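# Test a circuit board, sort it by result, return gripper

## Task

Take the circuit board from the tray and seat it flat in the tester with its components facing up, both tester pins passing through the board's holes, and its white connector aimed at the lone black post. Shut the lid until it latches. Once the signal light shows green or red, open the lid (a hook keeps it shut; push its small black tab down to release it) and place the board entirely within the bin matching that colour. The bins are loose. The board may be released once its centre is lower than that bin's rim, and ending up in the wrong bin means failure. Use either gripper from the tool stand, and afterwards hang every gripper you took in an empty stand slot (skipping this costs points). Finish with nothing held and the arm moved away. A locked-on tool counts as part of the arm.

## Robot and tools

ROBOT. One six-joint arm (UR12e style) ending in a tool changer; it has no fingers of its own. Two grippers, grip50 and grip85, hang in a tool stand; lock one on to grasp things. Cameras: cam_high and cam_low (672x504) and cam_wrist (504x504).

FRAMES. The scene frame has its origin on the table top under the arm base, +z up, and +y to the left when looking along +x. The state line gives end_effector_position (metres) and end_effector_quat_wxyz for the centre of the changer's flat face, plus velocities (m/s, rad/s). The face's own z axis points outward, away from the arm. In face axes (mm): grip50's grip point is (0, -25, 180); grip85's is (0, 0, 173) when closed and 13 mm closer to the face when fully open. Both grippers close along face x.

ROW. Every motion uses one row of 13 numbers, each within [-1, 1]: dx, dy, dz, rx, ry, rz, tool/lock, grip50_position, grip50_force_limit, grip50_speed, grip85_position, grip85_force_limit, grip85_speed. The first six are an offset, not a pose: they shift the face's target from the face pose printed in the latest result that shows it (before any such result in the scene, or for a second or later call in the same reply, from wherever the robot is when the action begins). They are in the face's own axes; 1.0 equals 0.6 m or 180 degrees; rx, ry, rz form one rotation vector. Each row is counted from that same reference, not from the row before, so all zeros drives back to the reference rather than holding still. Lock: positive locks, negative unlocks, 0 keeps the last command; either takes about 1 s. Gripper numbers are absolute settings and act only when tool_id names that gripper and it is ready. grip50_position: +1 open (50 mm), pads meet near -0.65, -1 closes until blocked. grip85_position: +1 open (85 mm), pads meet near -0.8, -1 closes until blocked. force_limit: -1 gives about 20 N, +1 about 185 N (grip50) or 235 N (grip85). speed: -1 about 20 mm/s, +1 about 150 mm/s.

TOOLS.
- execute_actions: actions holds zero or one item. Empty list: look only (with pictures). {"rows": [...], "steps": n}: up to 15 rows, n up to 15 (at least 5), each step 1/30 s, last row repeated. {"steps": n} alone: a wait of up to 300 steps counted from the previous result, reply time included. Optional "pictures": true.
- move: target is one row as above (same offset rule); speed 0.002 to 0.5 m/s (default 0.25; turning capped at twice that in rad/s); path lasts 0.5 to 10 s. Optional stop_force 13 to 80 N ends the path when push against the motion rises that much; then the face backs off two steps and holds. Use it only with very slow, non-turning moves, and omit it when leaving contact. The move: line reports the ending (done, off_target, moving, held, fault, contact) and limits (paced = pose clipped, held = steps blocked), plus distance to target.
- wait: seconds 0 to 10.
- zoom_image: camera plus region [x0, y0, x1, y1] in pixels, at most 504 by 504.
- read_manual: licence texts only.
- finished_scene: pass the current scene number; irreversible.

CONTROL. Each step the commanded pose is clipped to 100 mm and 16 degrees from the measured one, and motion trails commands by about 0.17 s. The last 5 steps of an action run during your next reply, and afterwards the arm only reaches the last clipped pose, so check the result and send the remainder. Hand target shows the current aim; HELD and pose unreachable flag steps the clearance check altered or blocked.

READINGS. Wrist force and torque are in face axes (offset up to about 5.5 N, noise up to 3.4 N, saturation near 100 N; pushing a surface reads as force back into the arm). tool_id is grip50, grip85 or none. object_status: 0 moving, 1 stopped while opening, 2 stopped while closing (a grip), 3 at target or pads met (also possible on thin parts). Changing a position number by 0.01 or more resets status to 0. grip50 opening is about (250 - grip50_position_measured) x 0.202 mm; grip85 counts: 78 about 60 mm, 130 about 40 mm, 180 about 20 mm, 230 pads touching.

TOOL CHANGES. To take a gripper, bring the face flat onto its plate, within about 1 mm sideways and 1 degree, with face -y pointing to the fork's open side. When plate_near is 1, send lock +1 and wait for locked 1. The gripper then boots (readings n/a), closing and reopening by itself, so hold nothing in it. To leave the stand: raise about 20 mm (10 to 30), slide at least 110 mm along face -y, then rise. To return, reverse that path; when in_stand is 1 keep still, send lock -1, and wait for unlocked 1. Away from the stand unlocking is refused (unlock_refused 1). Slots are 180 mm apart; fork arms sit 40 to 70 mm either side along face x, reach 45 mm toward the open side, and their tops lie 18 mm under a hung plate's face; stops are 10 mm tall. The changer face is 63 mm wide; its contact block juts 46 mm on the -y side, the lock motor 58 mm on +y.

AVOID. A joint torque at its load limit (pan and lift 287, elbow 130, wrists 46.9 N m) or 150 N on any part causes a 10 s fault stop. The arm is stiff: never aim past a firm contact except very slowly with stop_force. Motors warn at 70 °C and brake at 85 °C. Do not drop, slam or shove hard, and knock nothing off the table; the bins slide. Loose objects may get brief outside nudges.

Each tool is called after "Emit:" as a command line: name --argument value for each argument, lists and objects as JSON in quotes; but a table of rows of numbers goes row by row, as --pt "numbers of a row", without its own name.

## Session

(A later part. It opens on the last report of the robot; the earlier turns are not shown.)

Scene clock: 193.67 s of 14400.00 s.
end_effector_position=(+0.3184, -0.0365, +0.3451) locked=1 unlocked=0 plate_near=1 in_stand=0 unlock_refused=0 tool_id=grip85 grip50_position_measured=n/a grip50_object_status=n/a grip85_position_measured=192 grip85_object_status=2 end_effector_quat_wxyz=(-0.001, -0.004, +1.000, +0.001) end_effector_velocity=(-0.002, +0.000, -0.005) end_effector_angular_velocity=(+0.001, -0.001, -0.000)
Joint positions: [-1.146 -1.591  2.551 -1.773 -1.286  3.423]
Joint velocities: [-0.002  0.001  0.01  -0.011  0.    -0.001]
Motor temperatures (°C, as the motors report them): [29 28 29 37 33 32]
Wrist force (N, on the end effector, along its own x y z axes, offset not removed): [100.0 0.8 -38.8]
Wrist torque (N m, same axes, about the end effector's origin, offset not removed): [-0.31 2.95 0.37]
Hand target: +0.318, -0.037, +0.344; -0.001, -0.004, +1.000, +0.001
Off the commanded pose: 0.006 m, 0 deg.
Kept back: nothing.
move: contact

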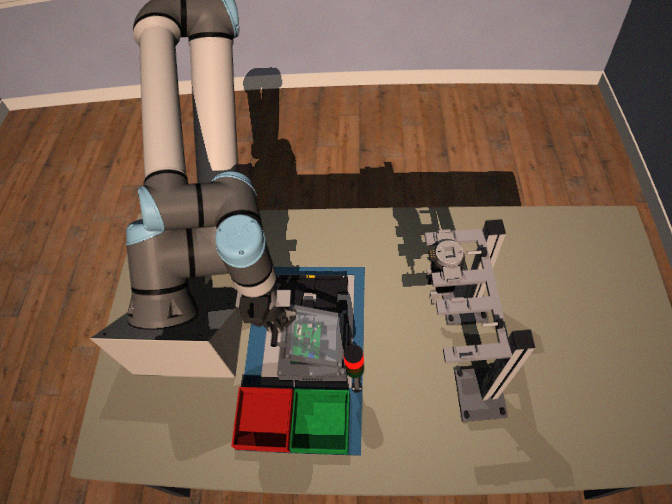

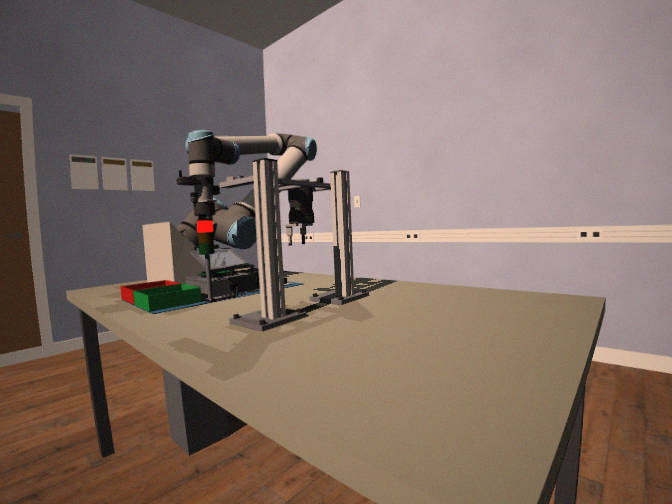

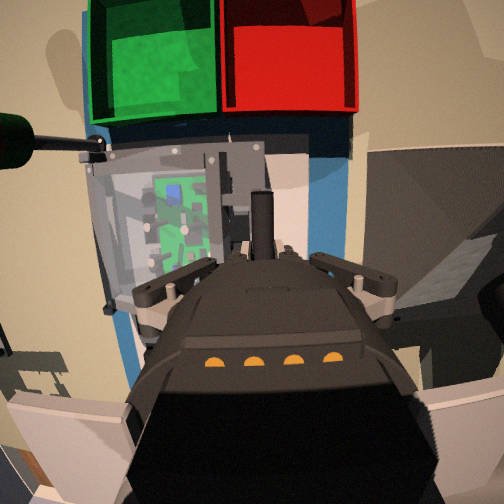

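Very stiff. Release now.

Emit:
move --target '[0.004,0,0,0,0,0,0,0,0,0,-0.3,-0.9,1]' --speed 0.02

Scene clock: 194.60 s of 14400.00 s.
end_effector_position=(+0.3160, -0.0365, +0.3451) locked=1 unlocked=0 plate_near=1 in_stand=0 unlock_refused=0 tool_id=grip85 grip50_position_measured=n/a grip50_object_status=n/a grip85_position_measured=167 grip85_object_status=3 end_effector_quat_wxyz=(-0.001, -0.004, +1.000, +0.001) end_effector_velocity=(-0.001, -0.000, +0.000) end_effector_angular_velocity=(-0.001, -0.000, +0.000)
Joint positions: [-1.152 -1.594  2.554 -1.772 -1.29   3.419]
Joint velocities: [-0.001 -0.001  0.001  0.    -0.001 -0.001]
Motor temperatures (°C, as the motors report them): [29 28 29 37 33 32]
Wrist force (N, on the end effector, along its own x y z axes, offset not removed): [-3.6 0.5 -2.7]
Wrist torque (N m, same axes, about the end effector's origin, offset not removed): [0.02 0.17 0.08]
Hand target: +0.316, -0.037, +0.345; -0.001, -0.004, +1.000, +0.001
Off the commanded pose: 0.000 m, 0 deg.
Kept back: nothing.
move: done

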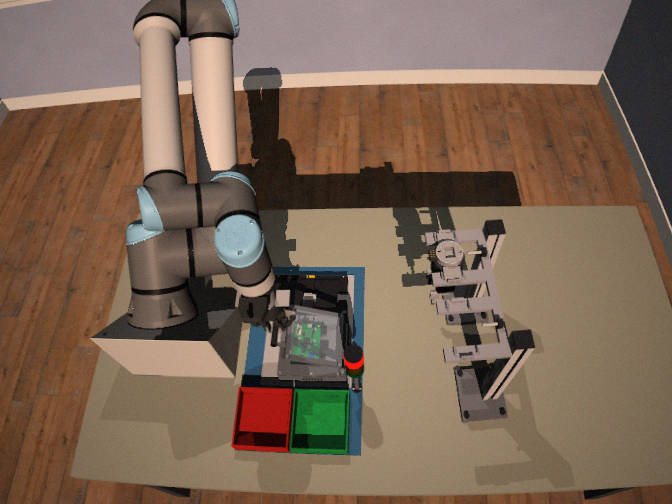

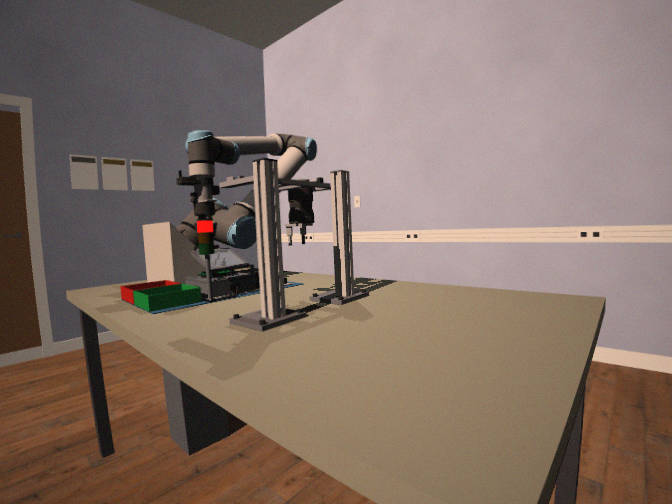

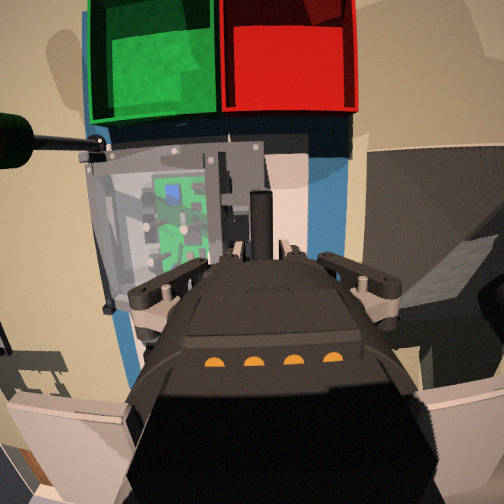

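Emit:
move --target '[-0.032,0,-0.04,0,0,0,0,0,0,0,-0.3,-0.9,1]' --speed 0.015 --stop_force 25

Scene clock: 196.13 s of 14400.00 s.
end_effector_position=(+0.3246, -0.0365, +0.3559) locked=1 unlocked=0 plate_near=1 in_stand=0 unlock_refused=0 tool_id=grip85 grip50_position_measured=n/a grip50_object_status=n/a grip85_position_measured=167 grip85_object_status=3 end_effector_quat_wxyz=(-0.001, -0.004, +1.000, +0.001) end_effector_velocity=(-0.003, +0.000, -0.004) end_effector_angular_velocity=(-0.001, -0.001, +0.001)
Joint positions: [-1.139 -1.59   2.528 -1.752 -1.282  3.429]
Joint velocities: [-0.004 -0.002  0.009 -0.007 -0.002 -0.003]
Motor temperatures (°C, as the motors report them): [29 28 29 37 33 32]
Wrist force (N, on the end effector, along its own x y z axes, offset not removed): [59.8 2.3 -27.2]
Wrist torque (N m, same axes, about the end effector's origin, offset not removed): [-0.58 5.78 0.43]
Hand target: +0.324, -0.036, +0.356; -0.001, -0.004, +1.000, +0.001
Off the commanded pose: 0.017 m, 0 deg.
Kept back: nothing.
move: contact

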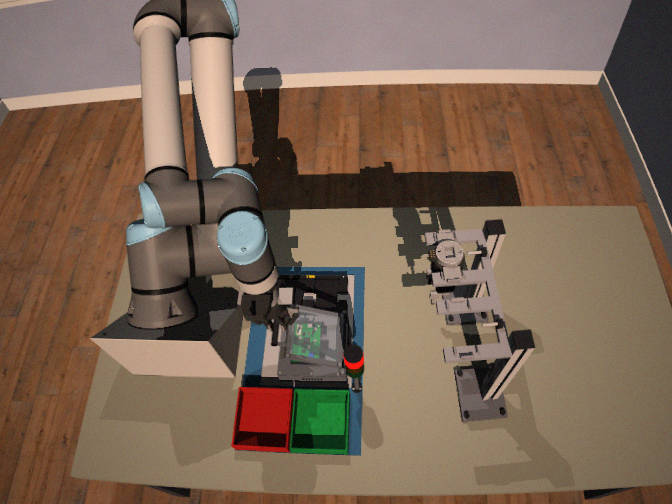

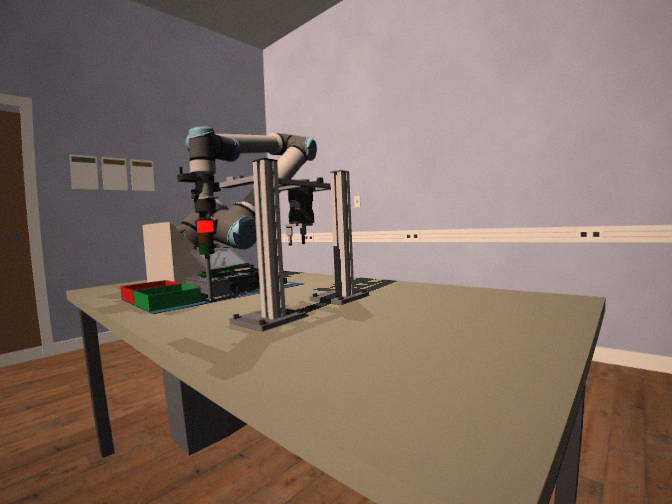

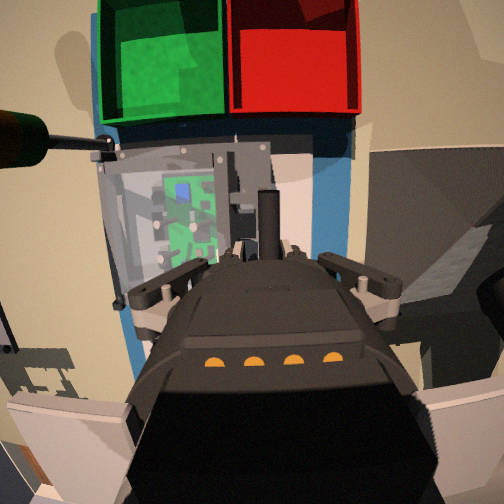

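Emit:
move --target '[0.007,0,0.012,0,0,0,0,0,0,0,-0.3,-0.9,1]' --speed 0.02

Emit:
move --target '[0.146,0,0.039,0,-0.1667,0,0,0,0,0,-0.3,-0.9,1]' --speed 0.03

Scene clock: 197.17 s of 14400.00 s.
end_effector_position=(+0.3206, -0.0365, +0.3489) locked=1 unlocked=0 plate_near=1 in_stand=0 unlock_refused=0 tool_id=grip85 grip50_position_measured=n/a grip50_object_status=n/a grip85_position_measured=167 grip85_object_status=3 end_effector_quat_wxyz=(-0.001, -0.004, +1.000, +0.001) end_effector_velocity=(-0.001, -0.000, -0.002) end_effector_angular_velocity=(-0.000, +0.001, +0.000)
Joint positions: [-1.144 -1.591  2.543 -1.766 -1.284  3.425]
Joint velocities: [-0.001  0.     0.003 -0.003 -0.001 -0.001]
Motor temperatures (°C, as the motors report them): [29 28 29 37 33 32]
Wrist force (N, on the end effector, along its own x y z axes, offset not removed): [18.0 3.6 -8.2]
Wrist torque (N m, same axes, about the end effector's origin, offset not removed): [-0.17 4.06 0.29]
Hand target: +0.320, -0.037, +0.349; -0.001, -0.004, +1.000, +0.001
Off the commanded pose: 0.000 m, 0 deg.
Kept back: nothing.
move: done

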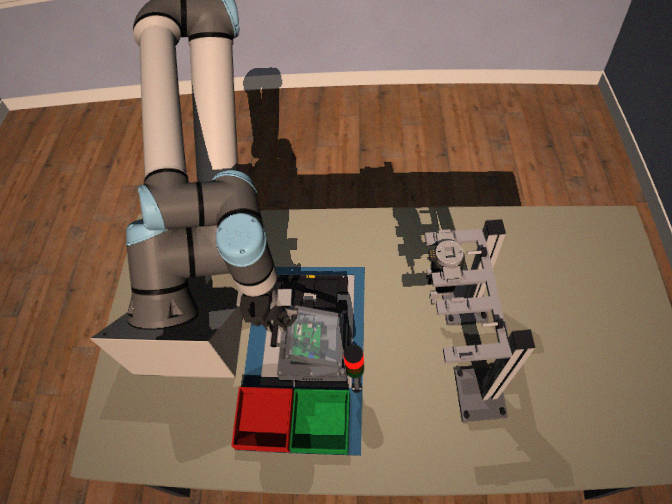

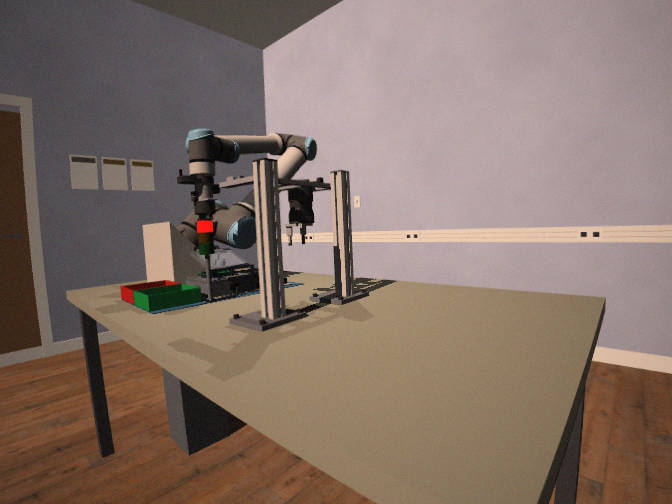

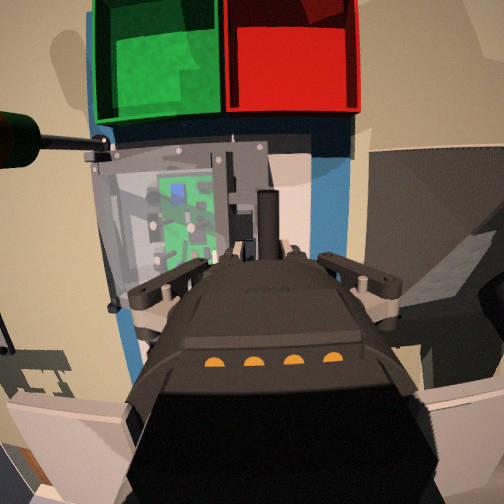

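Scene clock: 208.57 s of 14400.00 s.
end_effector_position=(+0.3074, -0.0366, +0.3454) locked=1 unlocked=0 plate_near=1 in_stand=0 unlock_refused=0 tool_id=grip85 grip50_position_measured=n/a grip50_object_status=n/a grip85_position_measured=166 grip85_object_status=3 end_effector_quat_wxyz=(+0.034, -0.004, +0.999, +0.001) end_effector_velocity=(+0.000, +0.000, +0.000) end_effector_angular_velocity=(-0.000, -0.000, +0.001)
Joint positions: [-1.203 -1.622  2.582 -1.78  -1.258  3.386]
Joint velocities: [ 0.    -0.    -0.    -0.     0.    -0.001]
Motor temperatures (°C, as the motors report them): [29 28 30 37 33 32]
Wrist force (N, on the end effector, along its own x y z axes, offset not removed): [77.0 6.8 -31.0]
Wrist torque (N m, same axes, about the end effector's origin, offset not removed): [-1.47 4.57 0.42]
Hand target: +0.308, -0.037, +0.346; +0.036, -0.004, +0.999, +0.001
Off the commanded pose: 0.077 m, 26 deg.
TORQUE FAULT: the external load on joint 5 (wrist 2) reached its load limit, and the arm stopped for 10 seconds. The arm's remaining commands of this call were not run. The arm holds where it stopped, with the lock number at 0 and the other tool numbers unchanged, and accepts commands again: back off and push less far. The arm stops again, at the same cost, whenever a joint's load reaches its limit.
Kept back: nothing.
move: fault

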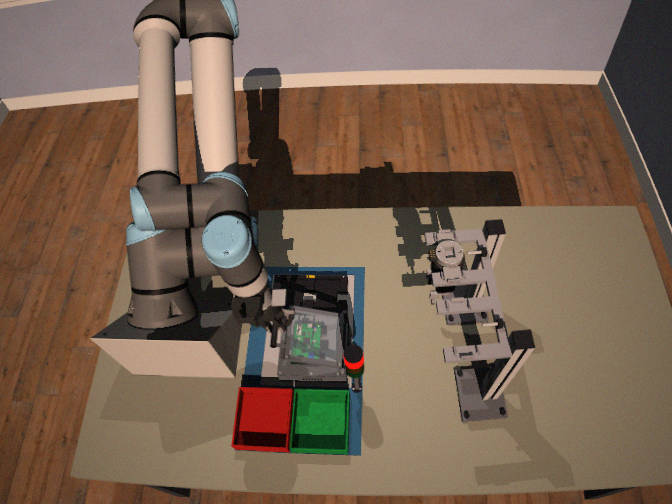

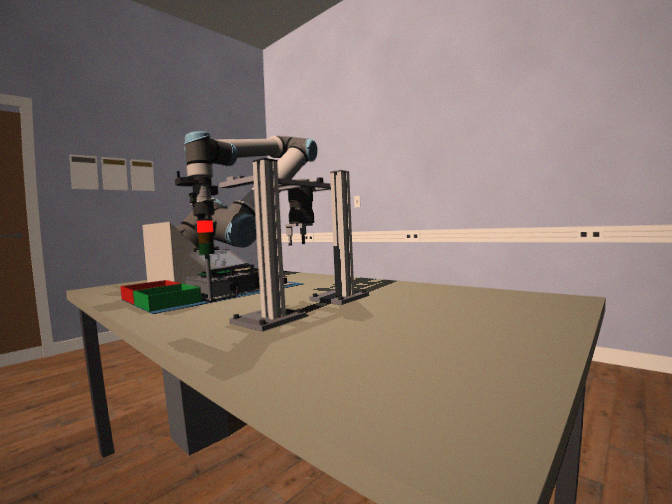

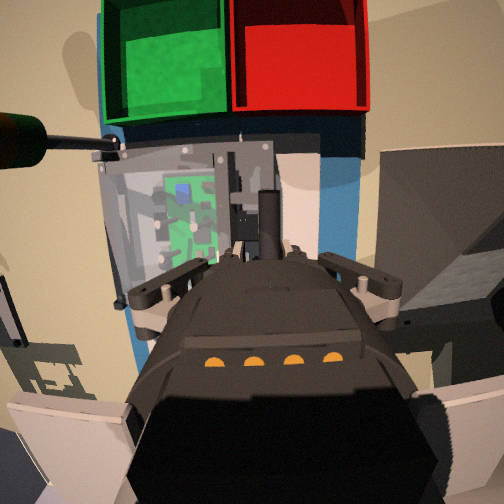

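Emit:
move --target '[0.01,0,0,0,0,0,0,0,0,0,-0.3,-0.9,1]' --speed 0.02

Emit:
move --target '[0,0,-0.12,0,0,0,0,0,0,0,-0.3,-0.9,1]' --speed 0.05

Scene clock: 209.53 s of 14400.00 s.
end_effector_position=(+0.3016, -0.0367, +0.3450) locked=1 unlocked=0 plate_near=1 in_stand=0 unlock_refused=0 tool_id=grip85 grip50_position_measured=n/a grip50_object_status=n/a grip85_position_measured=167 grip85_object_status=3 end_effector_quat_wxyz=(+0.034, -0.004, +0.999, +0.001) end_effector_velocity=(-0.002, +0.000, -0.000) end_effector_angular_velocity=(+0.000, -0.001, +0.000)
Joint positions: [-1.217 -1.629  2.589 -1.776 -1.267  3.375]
Joint velocities: [-0.005 -0.003  0.003  0.002 -0.002 -0.004]
Motor temperatures (°C, as the motors report them): [29 28 30 37 33 32]
Wrist force (N, on the end effector, along its own x y z axes, offset not removed): [-0.2 -3.6 -2.7]
Wrist torque (N m, same axes, about the end effector's origin, offset not removed): [-0.30 -0.03 0.15]
Hand target: +0.301, -0.037, +0.345; +0.034, -0.004, +0.999, +0.001
Off the commanded pose: 0.000 m, 0 deg.
Kept back: nothing.
move: done

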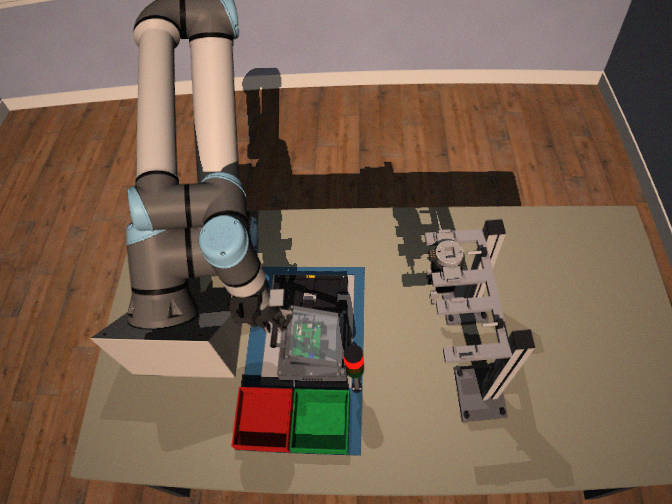

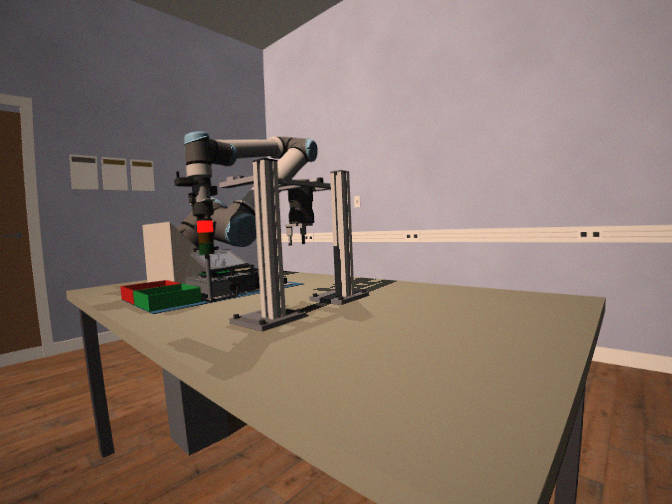

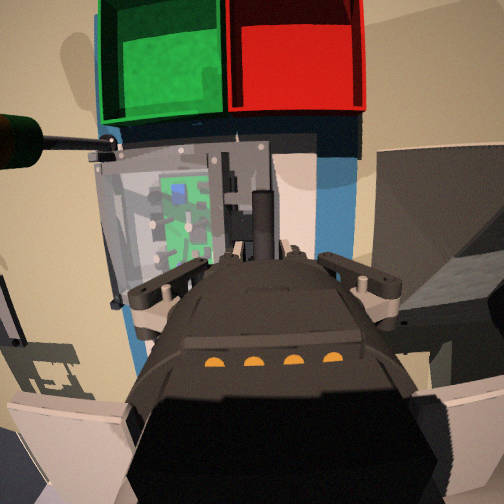

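Scene clock: 211.33 s of 14400.00 s.
end_effector_position=(+0.2967, -0.0370, +0.4167) locked=1 unlocked=0 plate_near=1 in_stand=0 unlock_refused=0 tool_id=grip85 grip50_position_measured=n/a grip50_object_status=n/a grip85_position_measured=167 grip85_object_status=3 end_effector_quat_wxyz=(+0.034, -0.004, +0.999, +0.001) end_effector_velocity=(-0.000, +0.000, +0.002) end_effector_angular_velocity=(+0.001, -0.001, +0.001)
Joint positions: [-1.268 -1.67   2.484 -1.618 -1.302  3.337]
Joint velocities: [-0.001 -0.001 -0.003  0.004 -0.    -0.002]
Motor temperatures (°C, as the motors report them): [29 28 30 37 33 32]
Wrist force (N, on the end effector, along its own x y z axes, offset not removed): [-6.6 -0.1 -2.3]
Wrist torque (N m, same axes, about the end effector's origin, offset not removed): [-0.14 0.47 0.04]
Hand target: +0.297, -0.037, +0.417; +0.034, -0.004, +0.999, +0.001
Off the commanded pose: 0.000 m, 0 deg.
Kept back: nothing.
move: done

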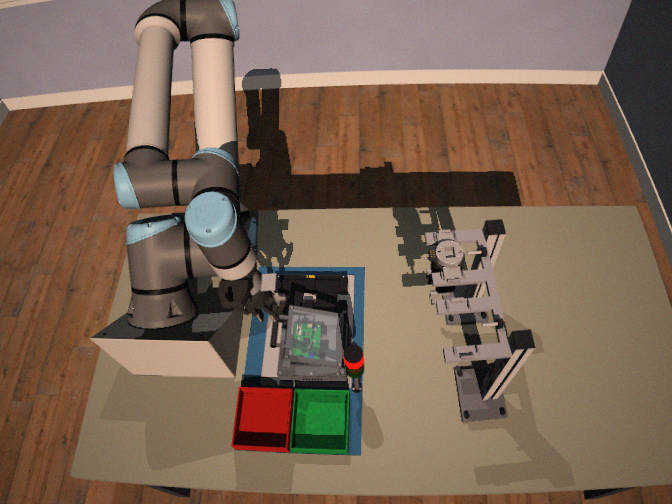

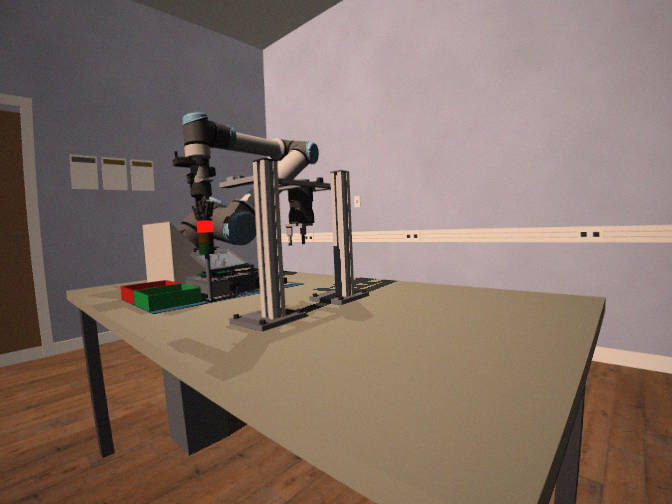

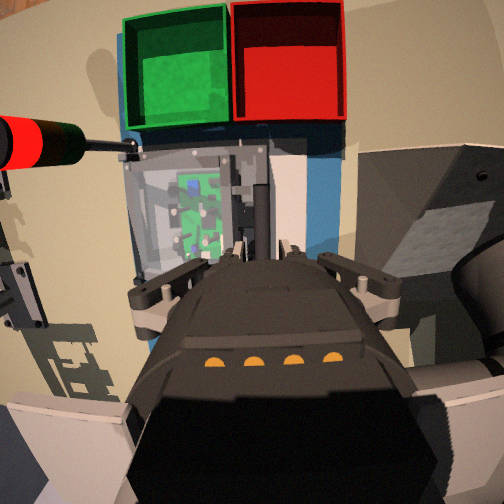

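Emit:
move --target '[0.184,0,0.054,0,-0.145,0,0,0,0,0,-0.3,-0.9,1]' --speed 0.06

Scene clock: 215.70 s of 14400.00 s.
end_effector_position=(+0.1892, -0.0377, +0.3769) locked=1 unlocked=0 plate_near=1 in_stand=0 unlock_refused=0 tool_id=grip85 grip50_position_measured=n/a grip50_object_status=n/a grip85_position_measured=167 grip85_object_status=3 end_effector_quat_wxyz=(+0.259, -0.004, +0.966, +0.003) end_effector_velocity=(-0.002, +0.000, -0.001) end_effector_angular_velocity=(-0.000, -0.007, +0.001)
Joint positions: [-1.821 -1.879  2.72  -1.525 -1.25   2.936]
Joint velocities: [-0.011 -0.003  0.003  0.004 -0.002 -0.009]
Motor temperatures (°C, as the motors report them): [29 28 30 37 33 32]
Wrist force (N, on the end effector, along its own x y z axes, offset not removed): [0.6 -0.2 -0.1]
Wrist torque (N m, same axes, about the end effector's origin, offset not removed): [-0.12 -0.11 0.16]
Hand target: +0.189, -0.038, +0.377; +0.259, -0.004, +0.966, +0.003
Off the commanded pose: 0.000 m, 0 deg.
Kept back: nothing.
move: done

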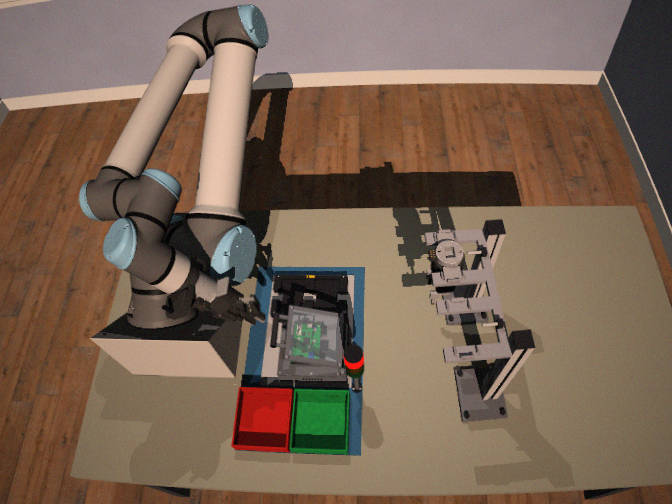

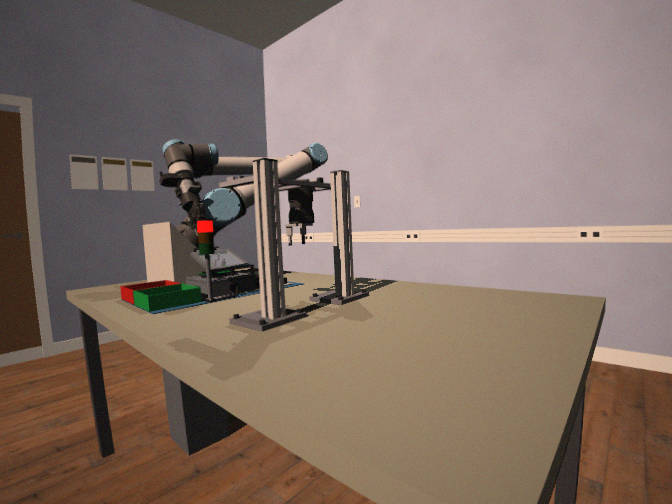

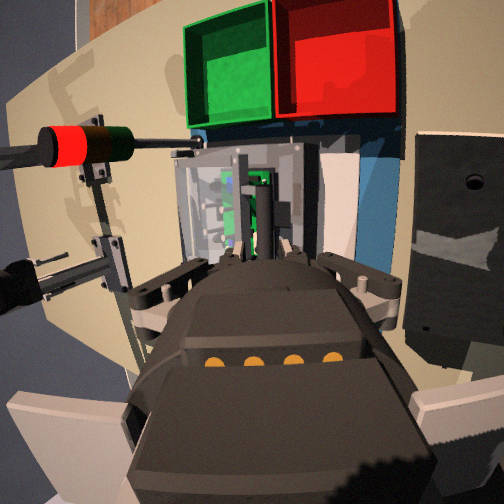

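Emit:
move --target '[0.045,0,0,0,0,0,0,0,0,0,-1,-0.9,1]' --speed 0.04

Emit:
move --target '[0,0,0.125,0,0,0,0,0,0,0,-1,-0.9,1]' --speed 0.03 --stop_force 15

Scene clock: 217.00 s of 14400.00 s.
end_effector_position=(+0.1660, -0.0379, +0.3635) locked=1 unlocked=0 plate_near=1 in_stand=0 unlock_refused=0 tool_id=grip85 grip50_position_measured=n/a grip50_object_status=n/a grip85_position_measured=231 grip85_object_status=3 end_effector_quat_wxyz=(+0.259, -0.004, +0.966, +0.003) end_effector_velocity=(-0.002, -0.000, -0.000) end_effector_angular_velocity=(-0.002, -0.001, +0.001)
Joint positions: [-1.916 -1.9    2.751 -1.519 -1.324  2.874]
Joint velocities: [-0.007 -0.002  0.002  0.001 -0.004 -0.006]
Motor temperatures (°C, as the motors report them): [29 28 30 37 33 32]
Wrist force (N, on the end effector, along its own x y z axes, offset not removed): [-2.1 -1.3 0.8]
Wrist torque (N m, same axes, about the end effector's origin, offset not removed): [-0.11 0.25 0.08]
Hand target: +0.166, -0.038, +0.363; +0.259, -0.004, +0.966, +0.003
Off the commanded pose: 0.000 m, 0 deg.
Kept back: nothing.
move: done

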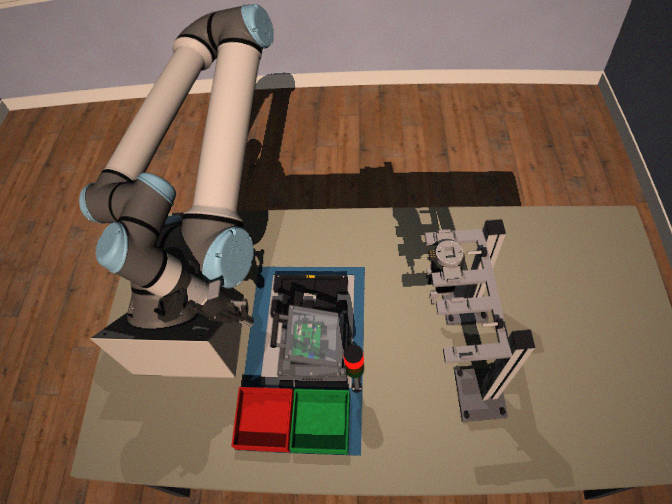

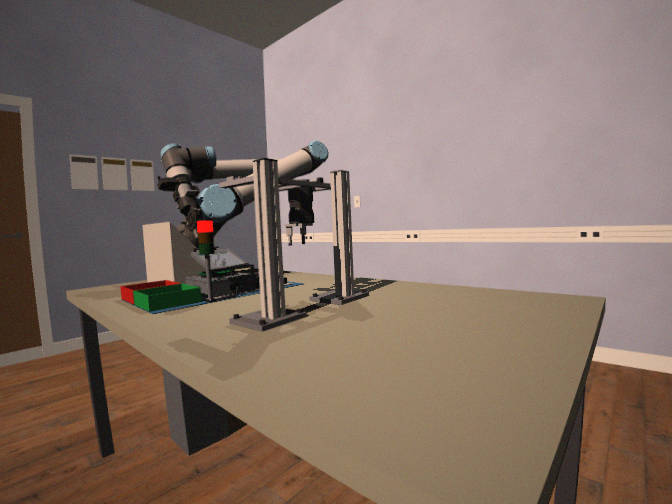

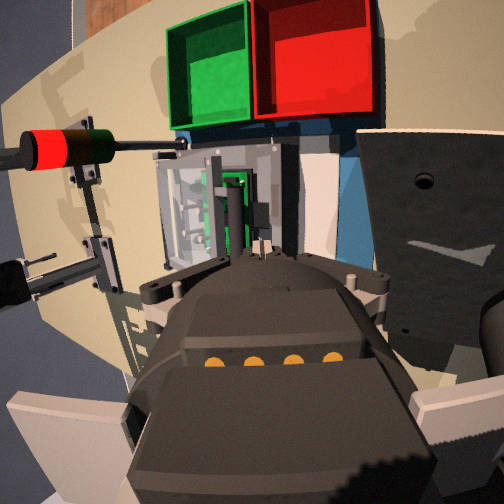

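Scene clock: 219.73 s of 14400.00 s.
end_effector_position=(+0.1680, -0.0378, +0.3597) locked=1 unlocked=0 plate_near=1 in_stand=0 unlock_refused=0 tool_id=grip85 grip50_position_measured=n/a grip50_object_status=n/a grip85_position_measured=231 grip85_object_status=3 end_effector_quat_wxyz=(+0.259, -0.004, +0.966, +0.003) end_effector_velocity=(-0.000, -0.000, +0.000) end_effector_angular_velocity=(-0.001, +0.000, -0.000)
Joint positions: [-1.912 -1.899  2.758 -1.527 -1.321  2.876]
Joint velocities: [-0. -0. -0. -0.  0.  0.]
Motor temperatures (°C, as the motors report them): [29 28 30 37 33 32]
Wrist force (N, on the end effector, along its own x y z axes, offset not removed): [-1.6 -2.1 5.4]
Wrist torque (N m, same axes, about the end effector's origin, offset not removed): [-0.14 0.20 0.00]
Hand target: +0.168, -0.038, +0.360; +0.259, -0.004, +0.966, +0.003
Off the commanded pose: 0.071 m, 0 deg.
Kept back: nothing.
move: held; limits=held; held on 74 of 82 steps, including the last
pose unreachable: on one or more control steps of this call an arm could not follow its commanded pose, so it was not sent that pose on those steps. On the call's last step it was still not sent that pose. It may still have moved: this result reports where it is.
cause: the commanded pose would bring two parts of the arm too close to each other (joints 3 (elbow) to 6 (wrist 3) lie between them).

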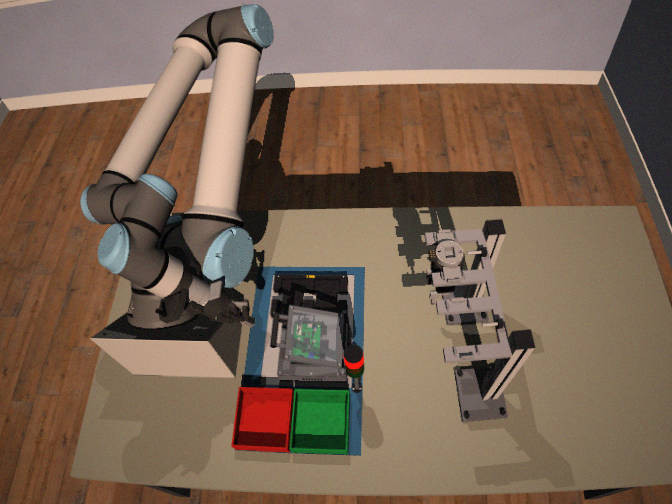

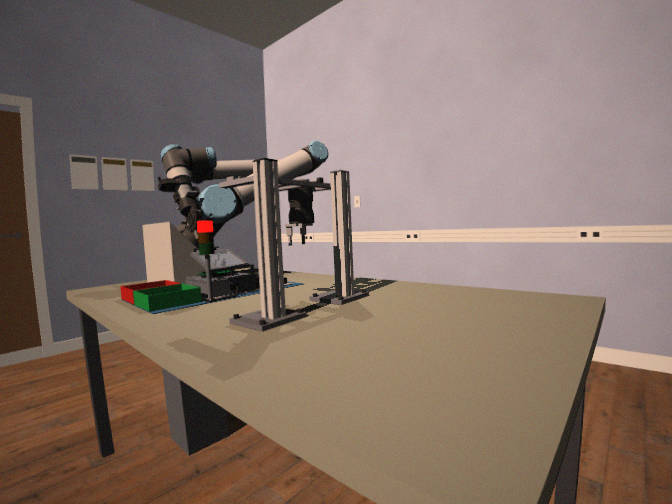

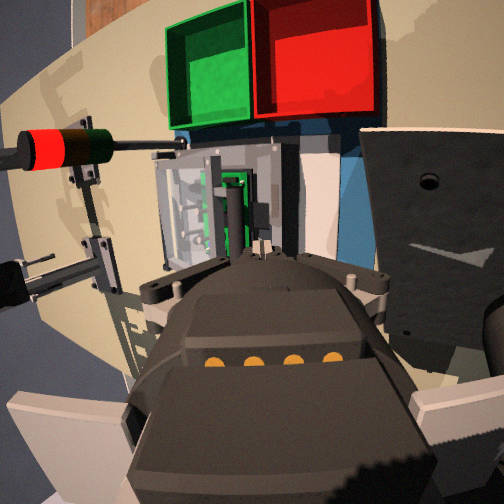

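Emit:
move --target '[-0.244,0,0.064,0,0.1667,0,0,0,0,0,-0.3,-0.9,1]' --speed 0.08

Emit:
move --target '[0,0,0.105,0,0,0,0,0,0,0,-0.3,-0.9,1]' --speed 0.03 --stop_force 14

Scene clock: 223.63 s of 14400.00 s.
end_effector_position=(+0.1781, -0.0368, +0.3624) locked=1 unlocked=0 plate_near=1 in_stand=0 unlock_refused=0 tool_id=grip85 grip50_position_measured=n/a grip50_object_status=n/a grip85_position_measured=167 grip85_object_status=3 end_effector_quat_wxyz=(+0.240, -0.006, +0.971, +0.001) end_effector_velocity=(+0.003, +0.000, +0.001) end_effector_angular_velocity=(-0.001, +0.011, +0.002)
Joint positions: [-1.847 -1.89   2.744 -1.544 -1.308  2.918]
Joint velocities: [ 0.019  0.002 -0.004 -0.004  0.004  0.011]
Motor temperatures (°C, as the motors report them): [29 28 30 37 33 32]
Wrist force (N, on the end effector, along its own x y z axes, offset not removed): [-2.1 -5.2 1.6]
Wrist torque (N m, same axes, about the end effector's origin, offset not removed): [-0.48 0.19 0.10]
Hand target: +0.178, -0.037, +0.363; +0.239, -0.006, +0.971, +0.001
Off the commanded pose: 0.141 m, 28 deg; position and orientation clipped at the last step of the last action.
Kept back: nothing.
move: off_target; limits=paced

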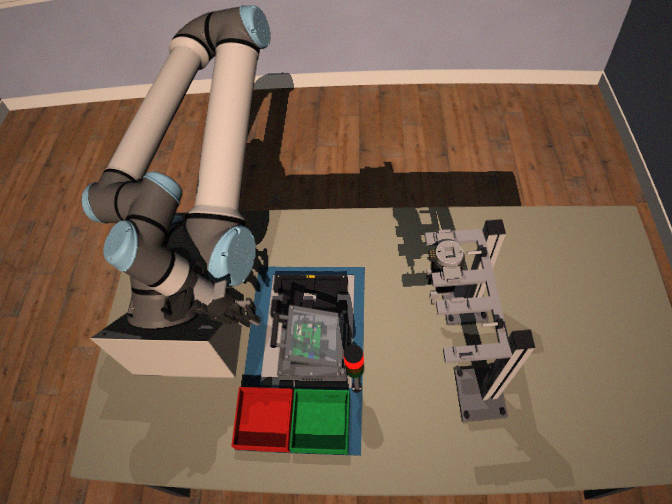

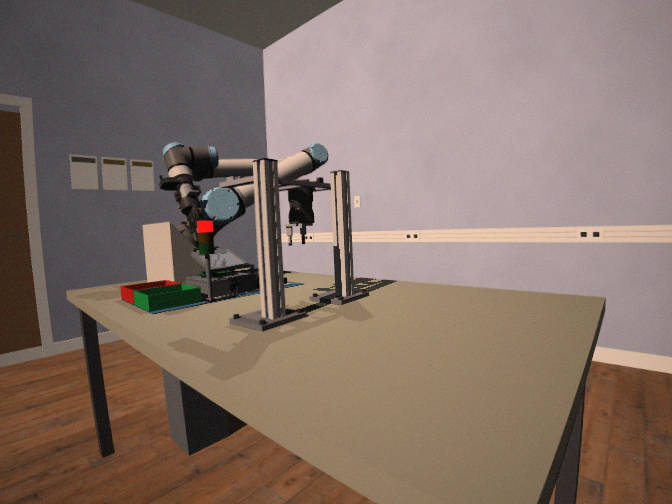

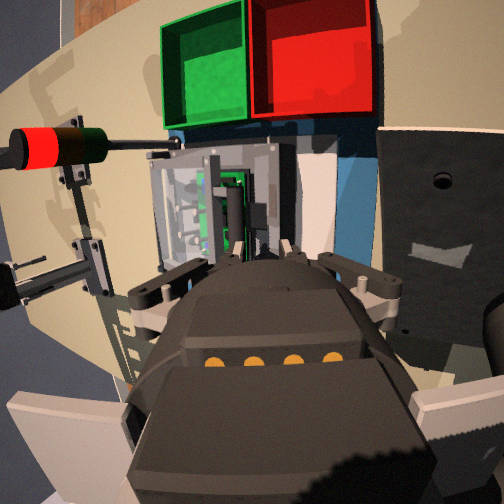

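Scene clock: 225.97 s of 14400.00 s.
end_effector_position=(+0.1819, -0.0365, +0.3550) locked=1 unlocked=0 plate_near=1 in_stand=0 unlock_refused=0 tool_id=grip85 grip50_position_measured=n/a grip50_object_status=n/a grip85_position_measured=167 grip85_object_status=3 end_effector_quat_wxyz=(+0.240, -0.006, +0.971, +0.001) end_effector_velocity=(-0.000, -0.000, +0.000) end_effector_angular_velocity=(-0.000, +0.000, +0.001)
Joint positions: [-1.839 -1.888  2.757 -1.56  -1.302  2.923]
Joint velocities: [-0.    -0.    -0.     0.    -0.001 -0.001]
Motor temperatures (°C, as the motors report them): [29 28 30 37 33 32]
Wrist force (N, on the end effector, along its own x y z axes, offset not removed): [2.3 -2.4 -0.1]
Wrist torque (N m, same axes, about the end effector's origin, offset not removed): [-0.21 -0.09 0.12]
Hand target: +0.182, -0.036, +0.355; +0.240, -0.006, +0.971, +0.001
Off the commanded pose: 0.055 m, 0 deg.
Kept back: nothing.
move: held; limits=held; held on 44 of 70 steps, including the last
pose unreachable: on one or more control steps of this call an arm could not follow its commanded pose, so it was not sent that pose on those steps. On the call's last step it was still not sent that pose. It may still have moved: this result reports where it is.
cause: the commanded pose would bring two parts of the arm too close to each other (joints 3 (elbow) to 6 (wrist 3) lie between them).

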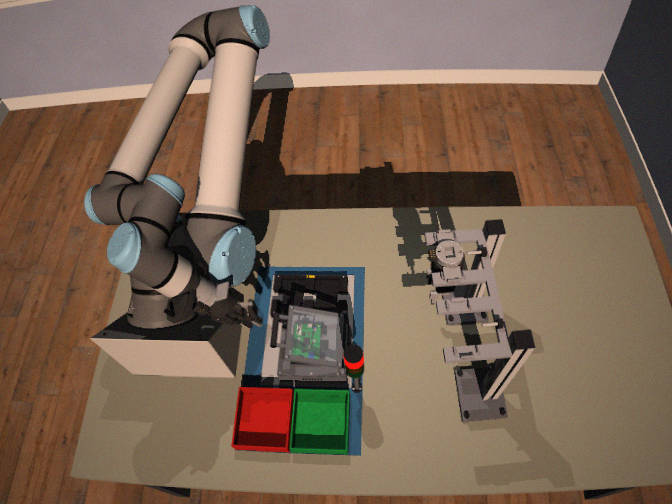

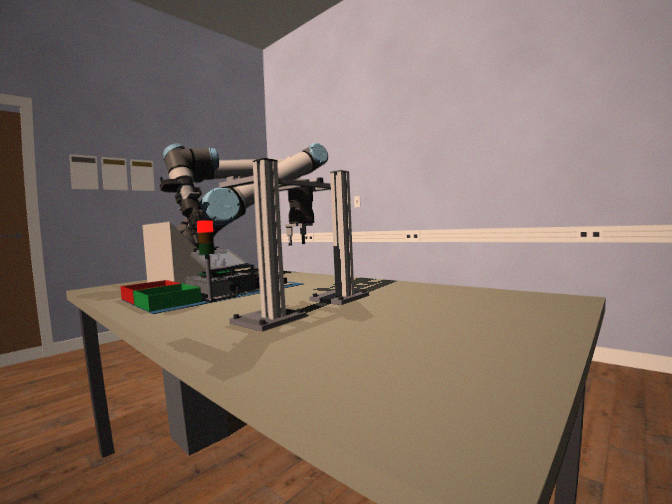

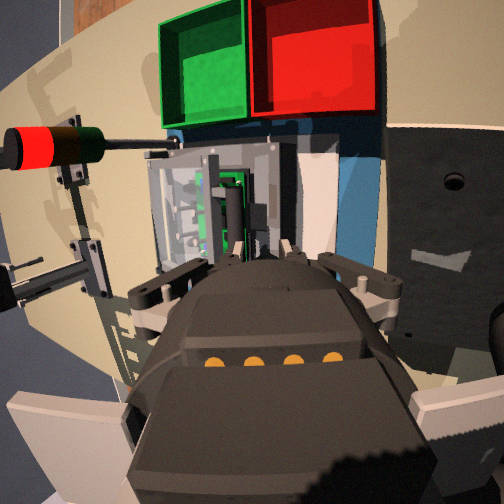

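Escape by moving up and out first (−x face, −z face).

Emit:
move --target '[-0.08,0,-0.1,0,0,0,0,0,0,0,-0.3,-0.9,1]' --speed 0.06

Scene clock: 232.53 s of 14400.00 s.
end_effector_position=(+0.1943, -0.0370, +0.4233) locked=1 unlocked=0 plate_near=1 in_stand=0 unlock_refused=0 tool_id=grip85 grip50_position_measured=n/a grip50_object_status=n/a grip85_position_measured=167 grip85_object_status=3 end_effector_quat_wxyz=(+0.240, -0.006, +0.971, +0.001) end_effector_velocity=(+0.003, +0.001, +0.011) end_effector_angular_velocity=(-0.000, -0.001, +0.000)
Joint positions: [-1.754 -1.865  2.627 -1.471 -1.237  2.98 ]
Joint velocities: [ 0.014  0.003 -0.021  0.015  0.012  0.01 ]
Motor temperatures (°C, as the motors report them): [29 28 30 37 33 32]
Wrist force (N, on the end effector, along its own x y z axes, offset not removed): [-0.6 -2.4 -0.8]
Wrist torque (N m, same axes, about the end effector's origin, offset not removed): [-0.17 0.10 0.22]
Hand target: +0.195, -0.037, +0.425; +0.240, -0.006, +0.971, +0.001
Off the commanded pose: 0.007 m, 0 deg.
Kept back: nothing.
move: moving (no rest 5 s after the path's end)

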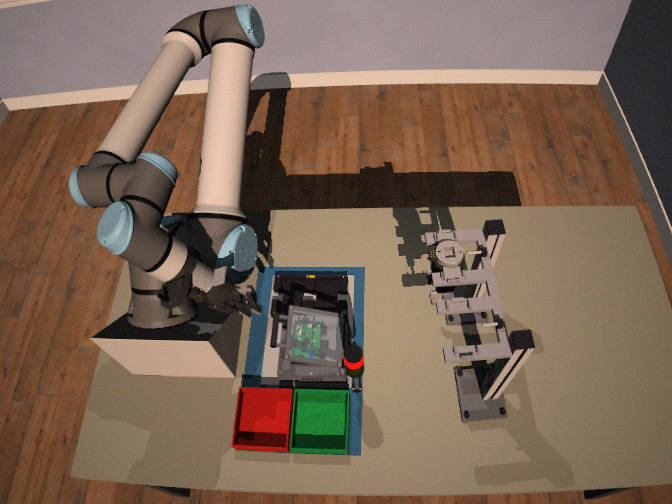

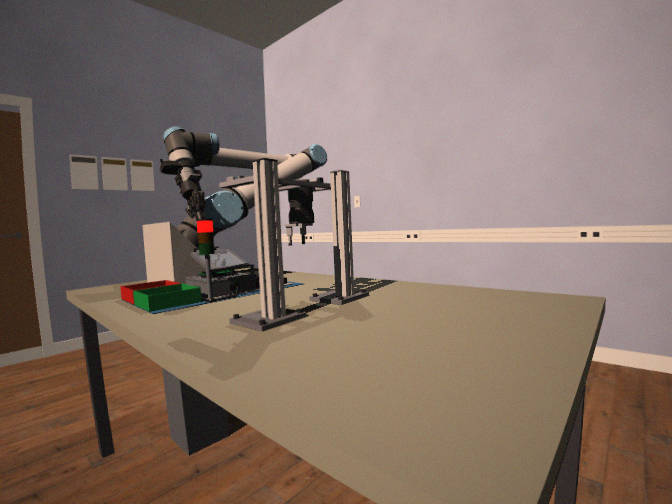

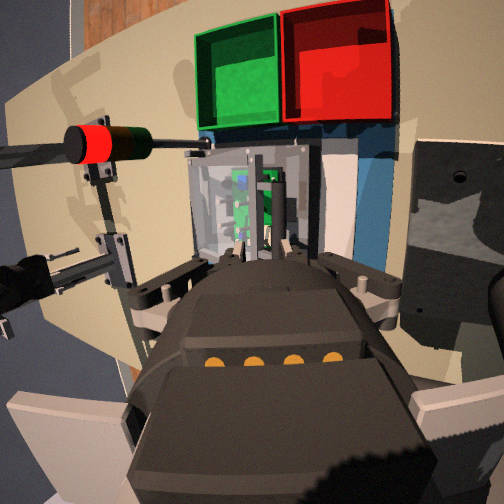

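Emit:
move --target '[-0.166,0,0.1127,0,0.1544,0,0,0,0,0,-0.3,-0.9,1]' --speed 0.08

Scene clock: 236.60 s of 14400.00 s.
end_effector_position=(+0.3136, -0.0357, +0.4099) locked=1 unlocked=0 plate_near=1 in_stand=0 unlock_refused=0 tool_id=grip85 grip50_position_measured=n/a grip50_object_status=n/a grip85_position_measured=167 grip85_object_status=3 end_effector_quat_wxyz=(-0.000, -0.005, +1.000, -0.001) end_effector_velocity=(+0.002, -0.000, -0.000) end_effector_angular_velocity=(+0.000, +0.008, +0.000)
Joint positions: [-1.197 -1.636  2.462 -1.633 -1.321  3.384]
Joint velocities: [ 0.008  0.005 -0.004 -0.001 -0.002  0.005]
Motor temperatures (°C, as the motors report them): [29 28 30 37 33 32]
Wrist force (N, on the end effector, along its own x y z axes, offset not removed): [-2.2 -1.4 0.3]
Wrist torque (N m, same axes, about the end effector's origin, offset not removed): [-0.13 0.25 0.04]
Hand target: +0.314, -0.036, +0.410; -0.001, -0.005, +1.000, -0.001
Off the commanded pose: 0.000 m, 0 deg.
Kept back: nothing.
move: done

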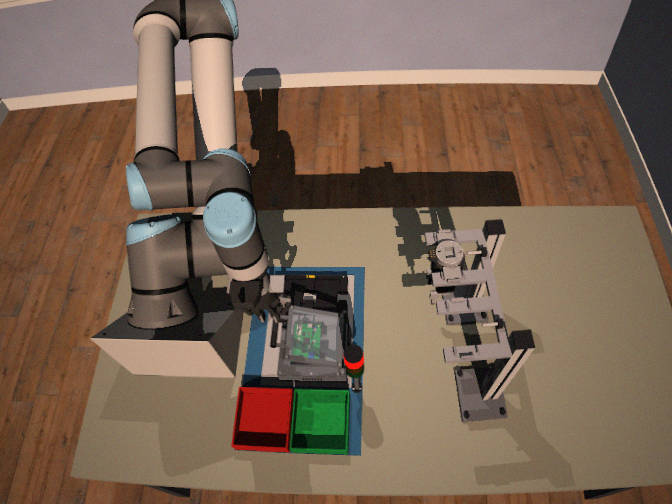

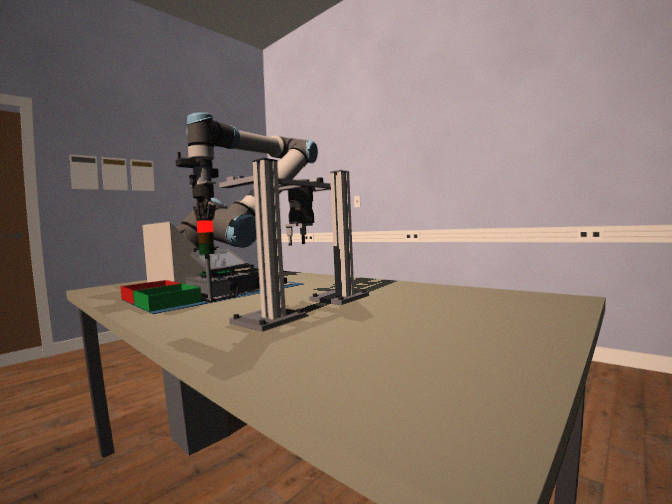

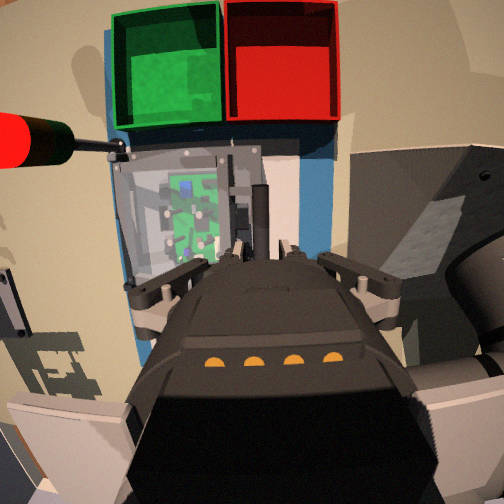

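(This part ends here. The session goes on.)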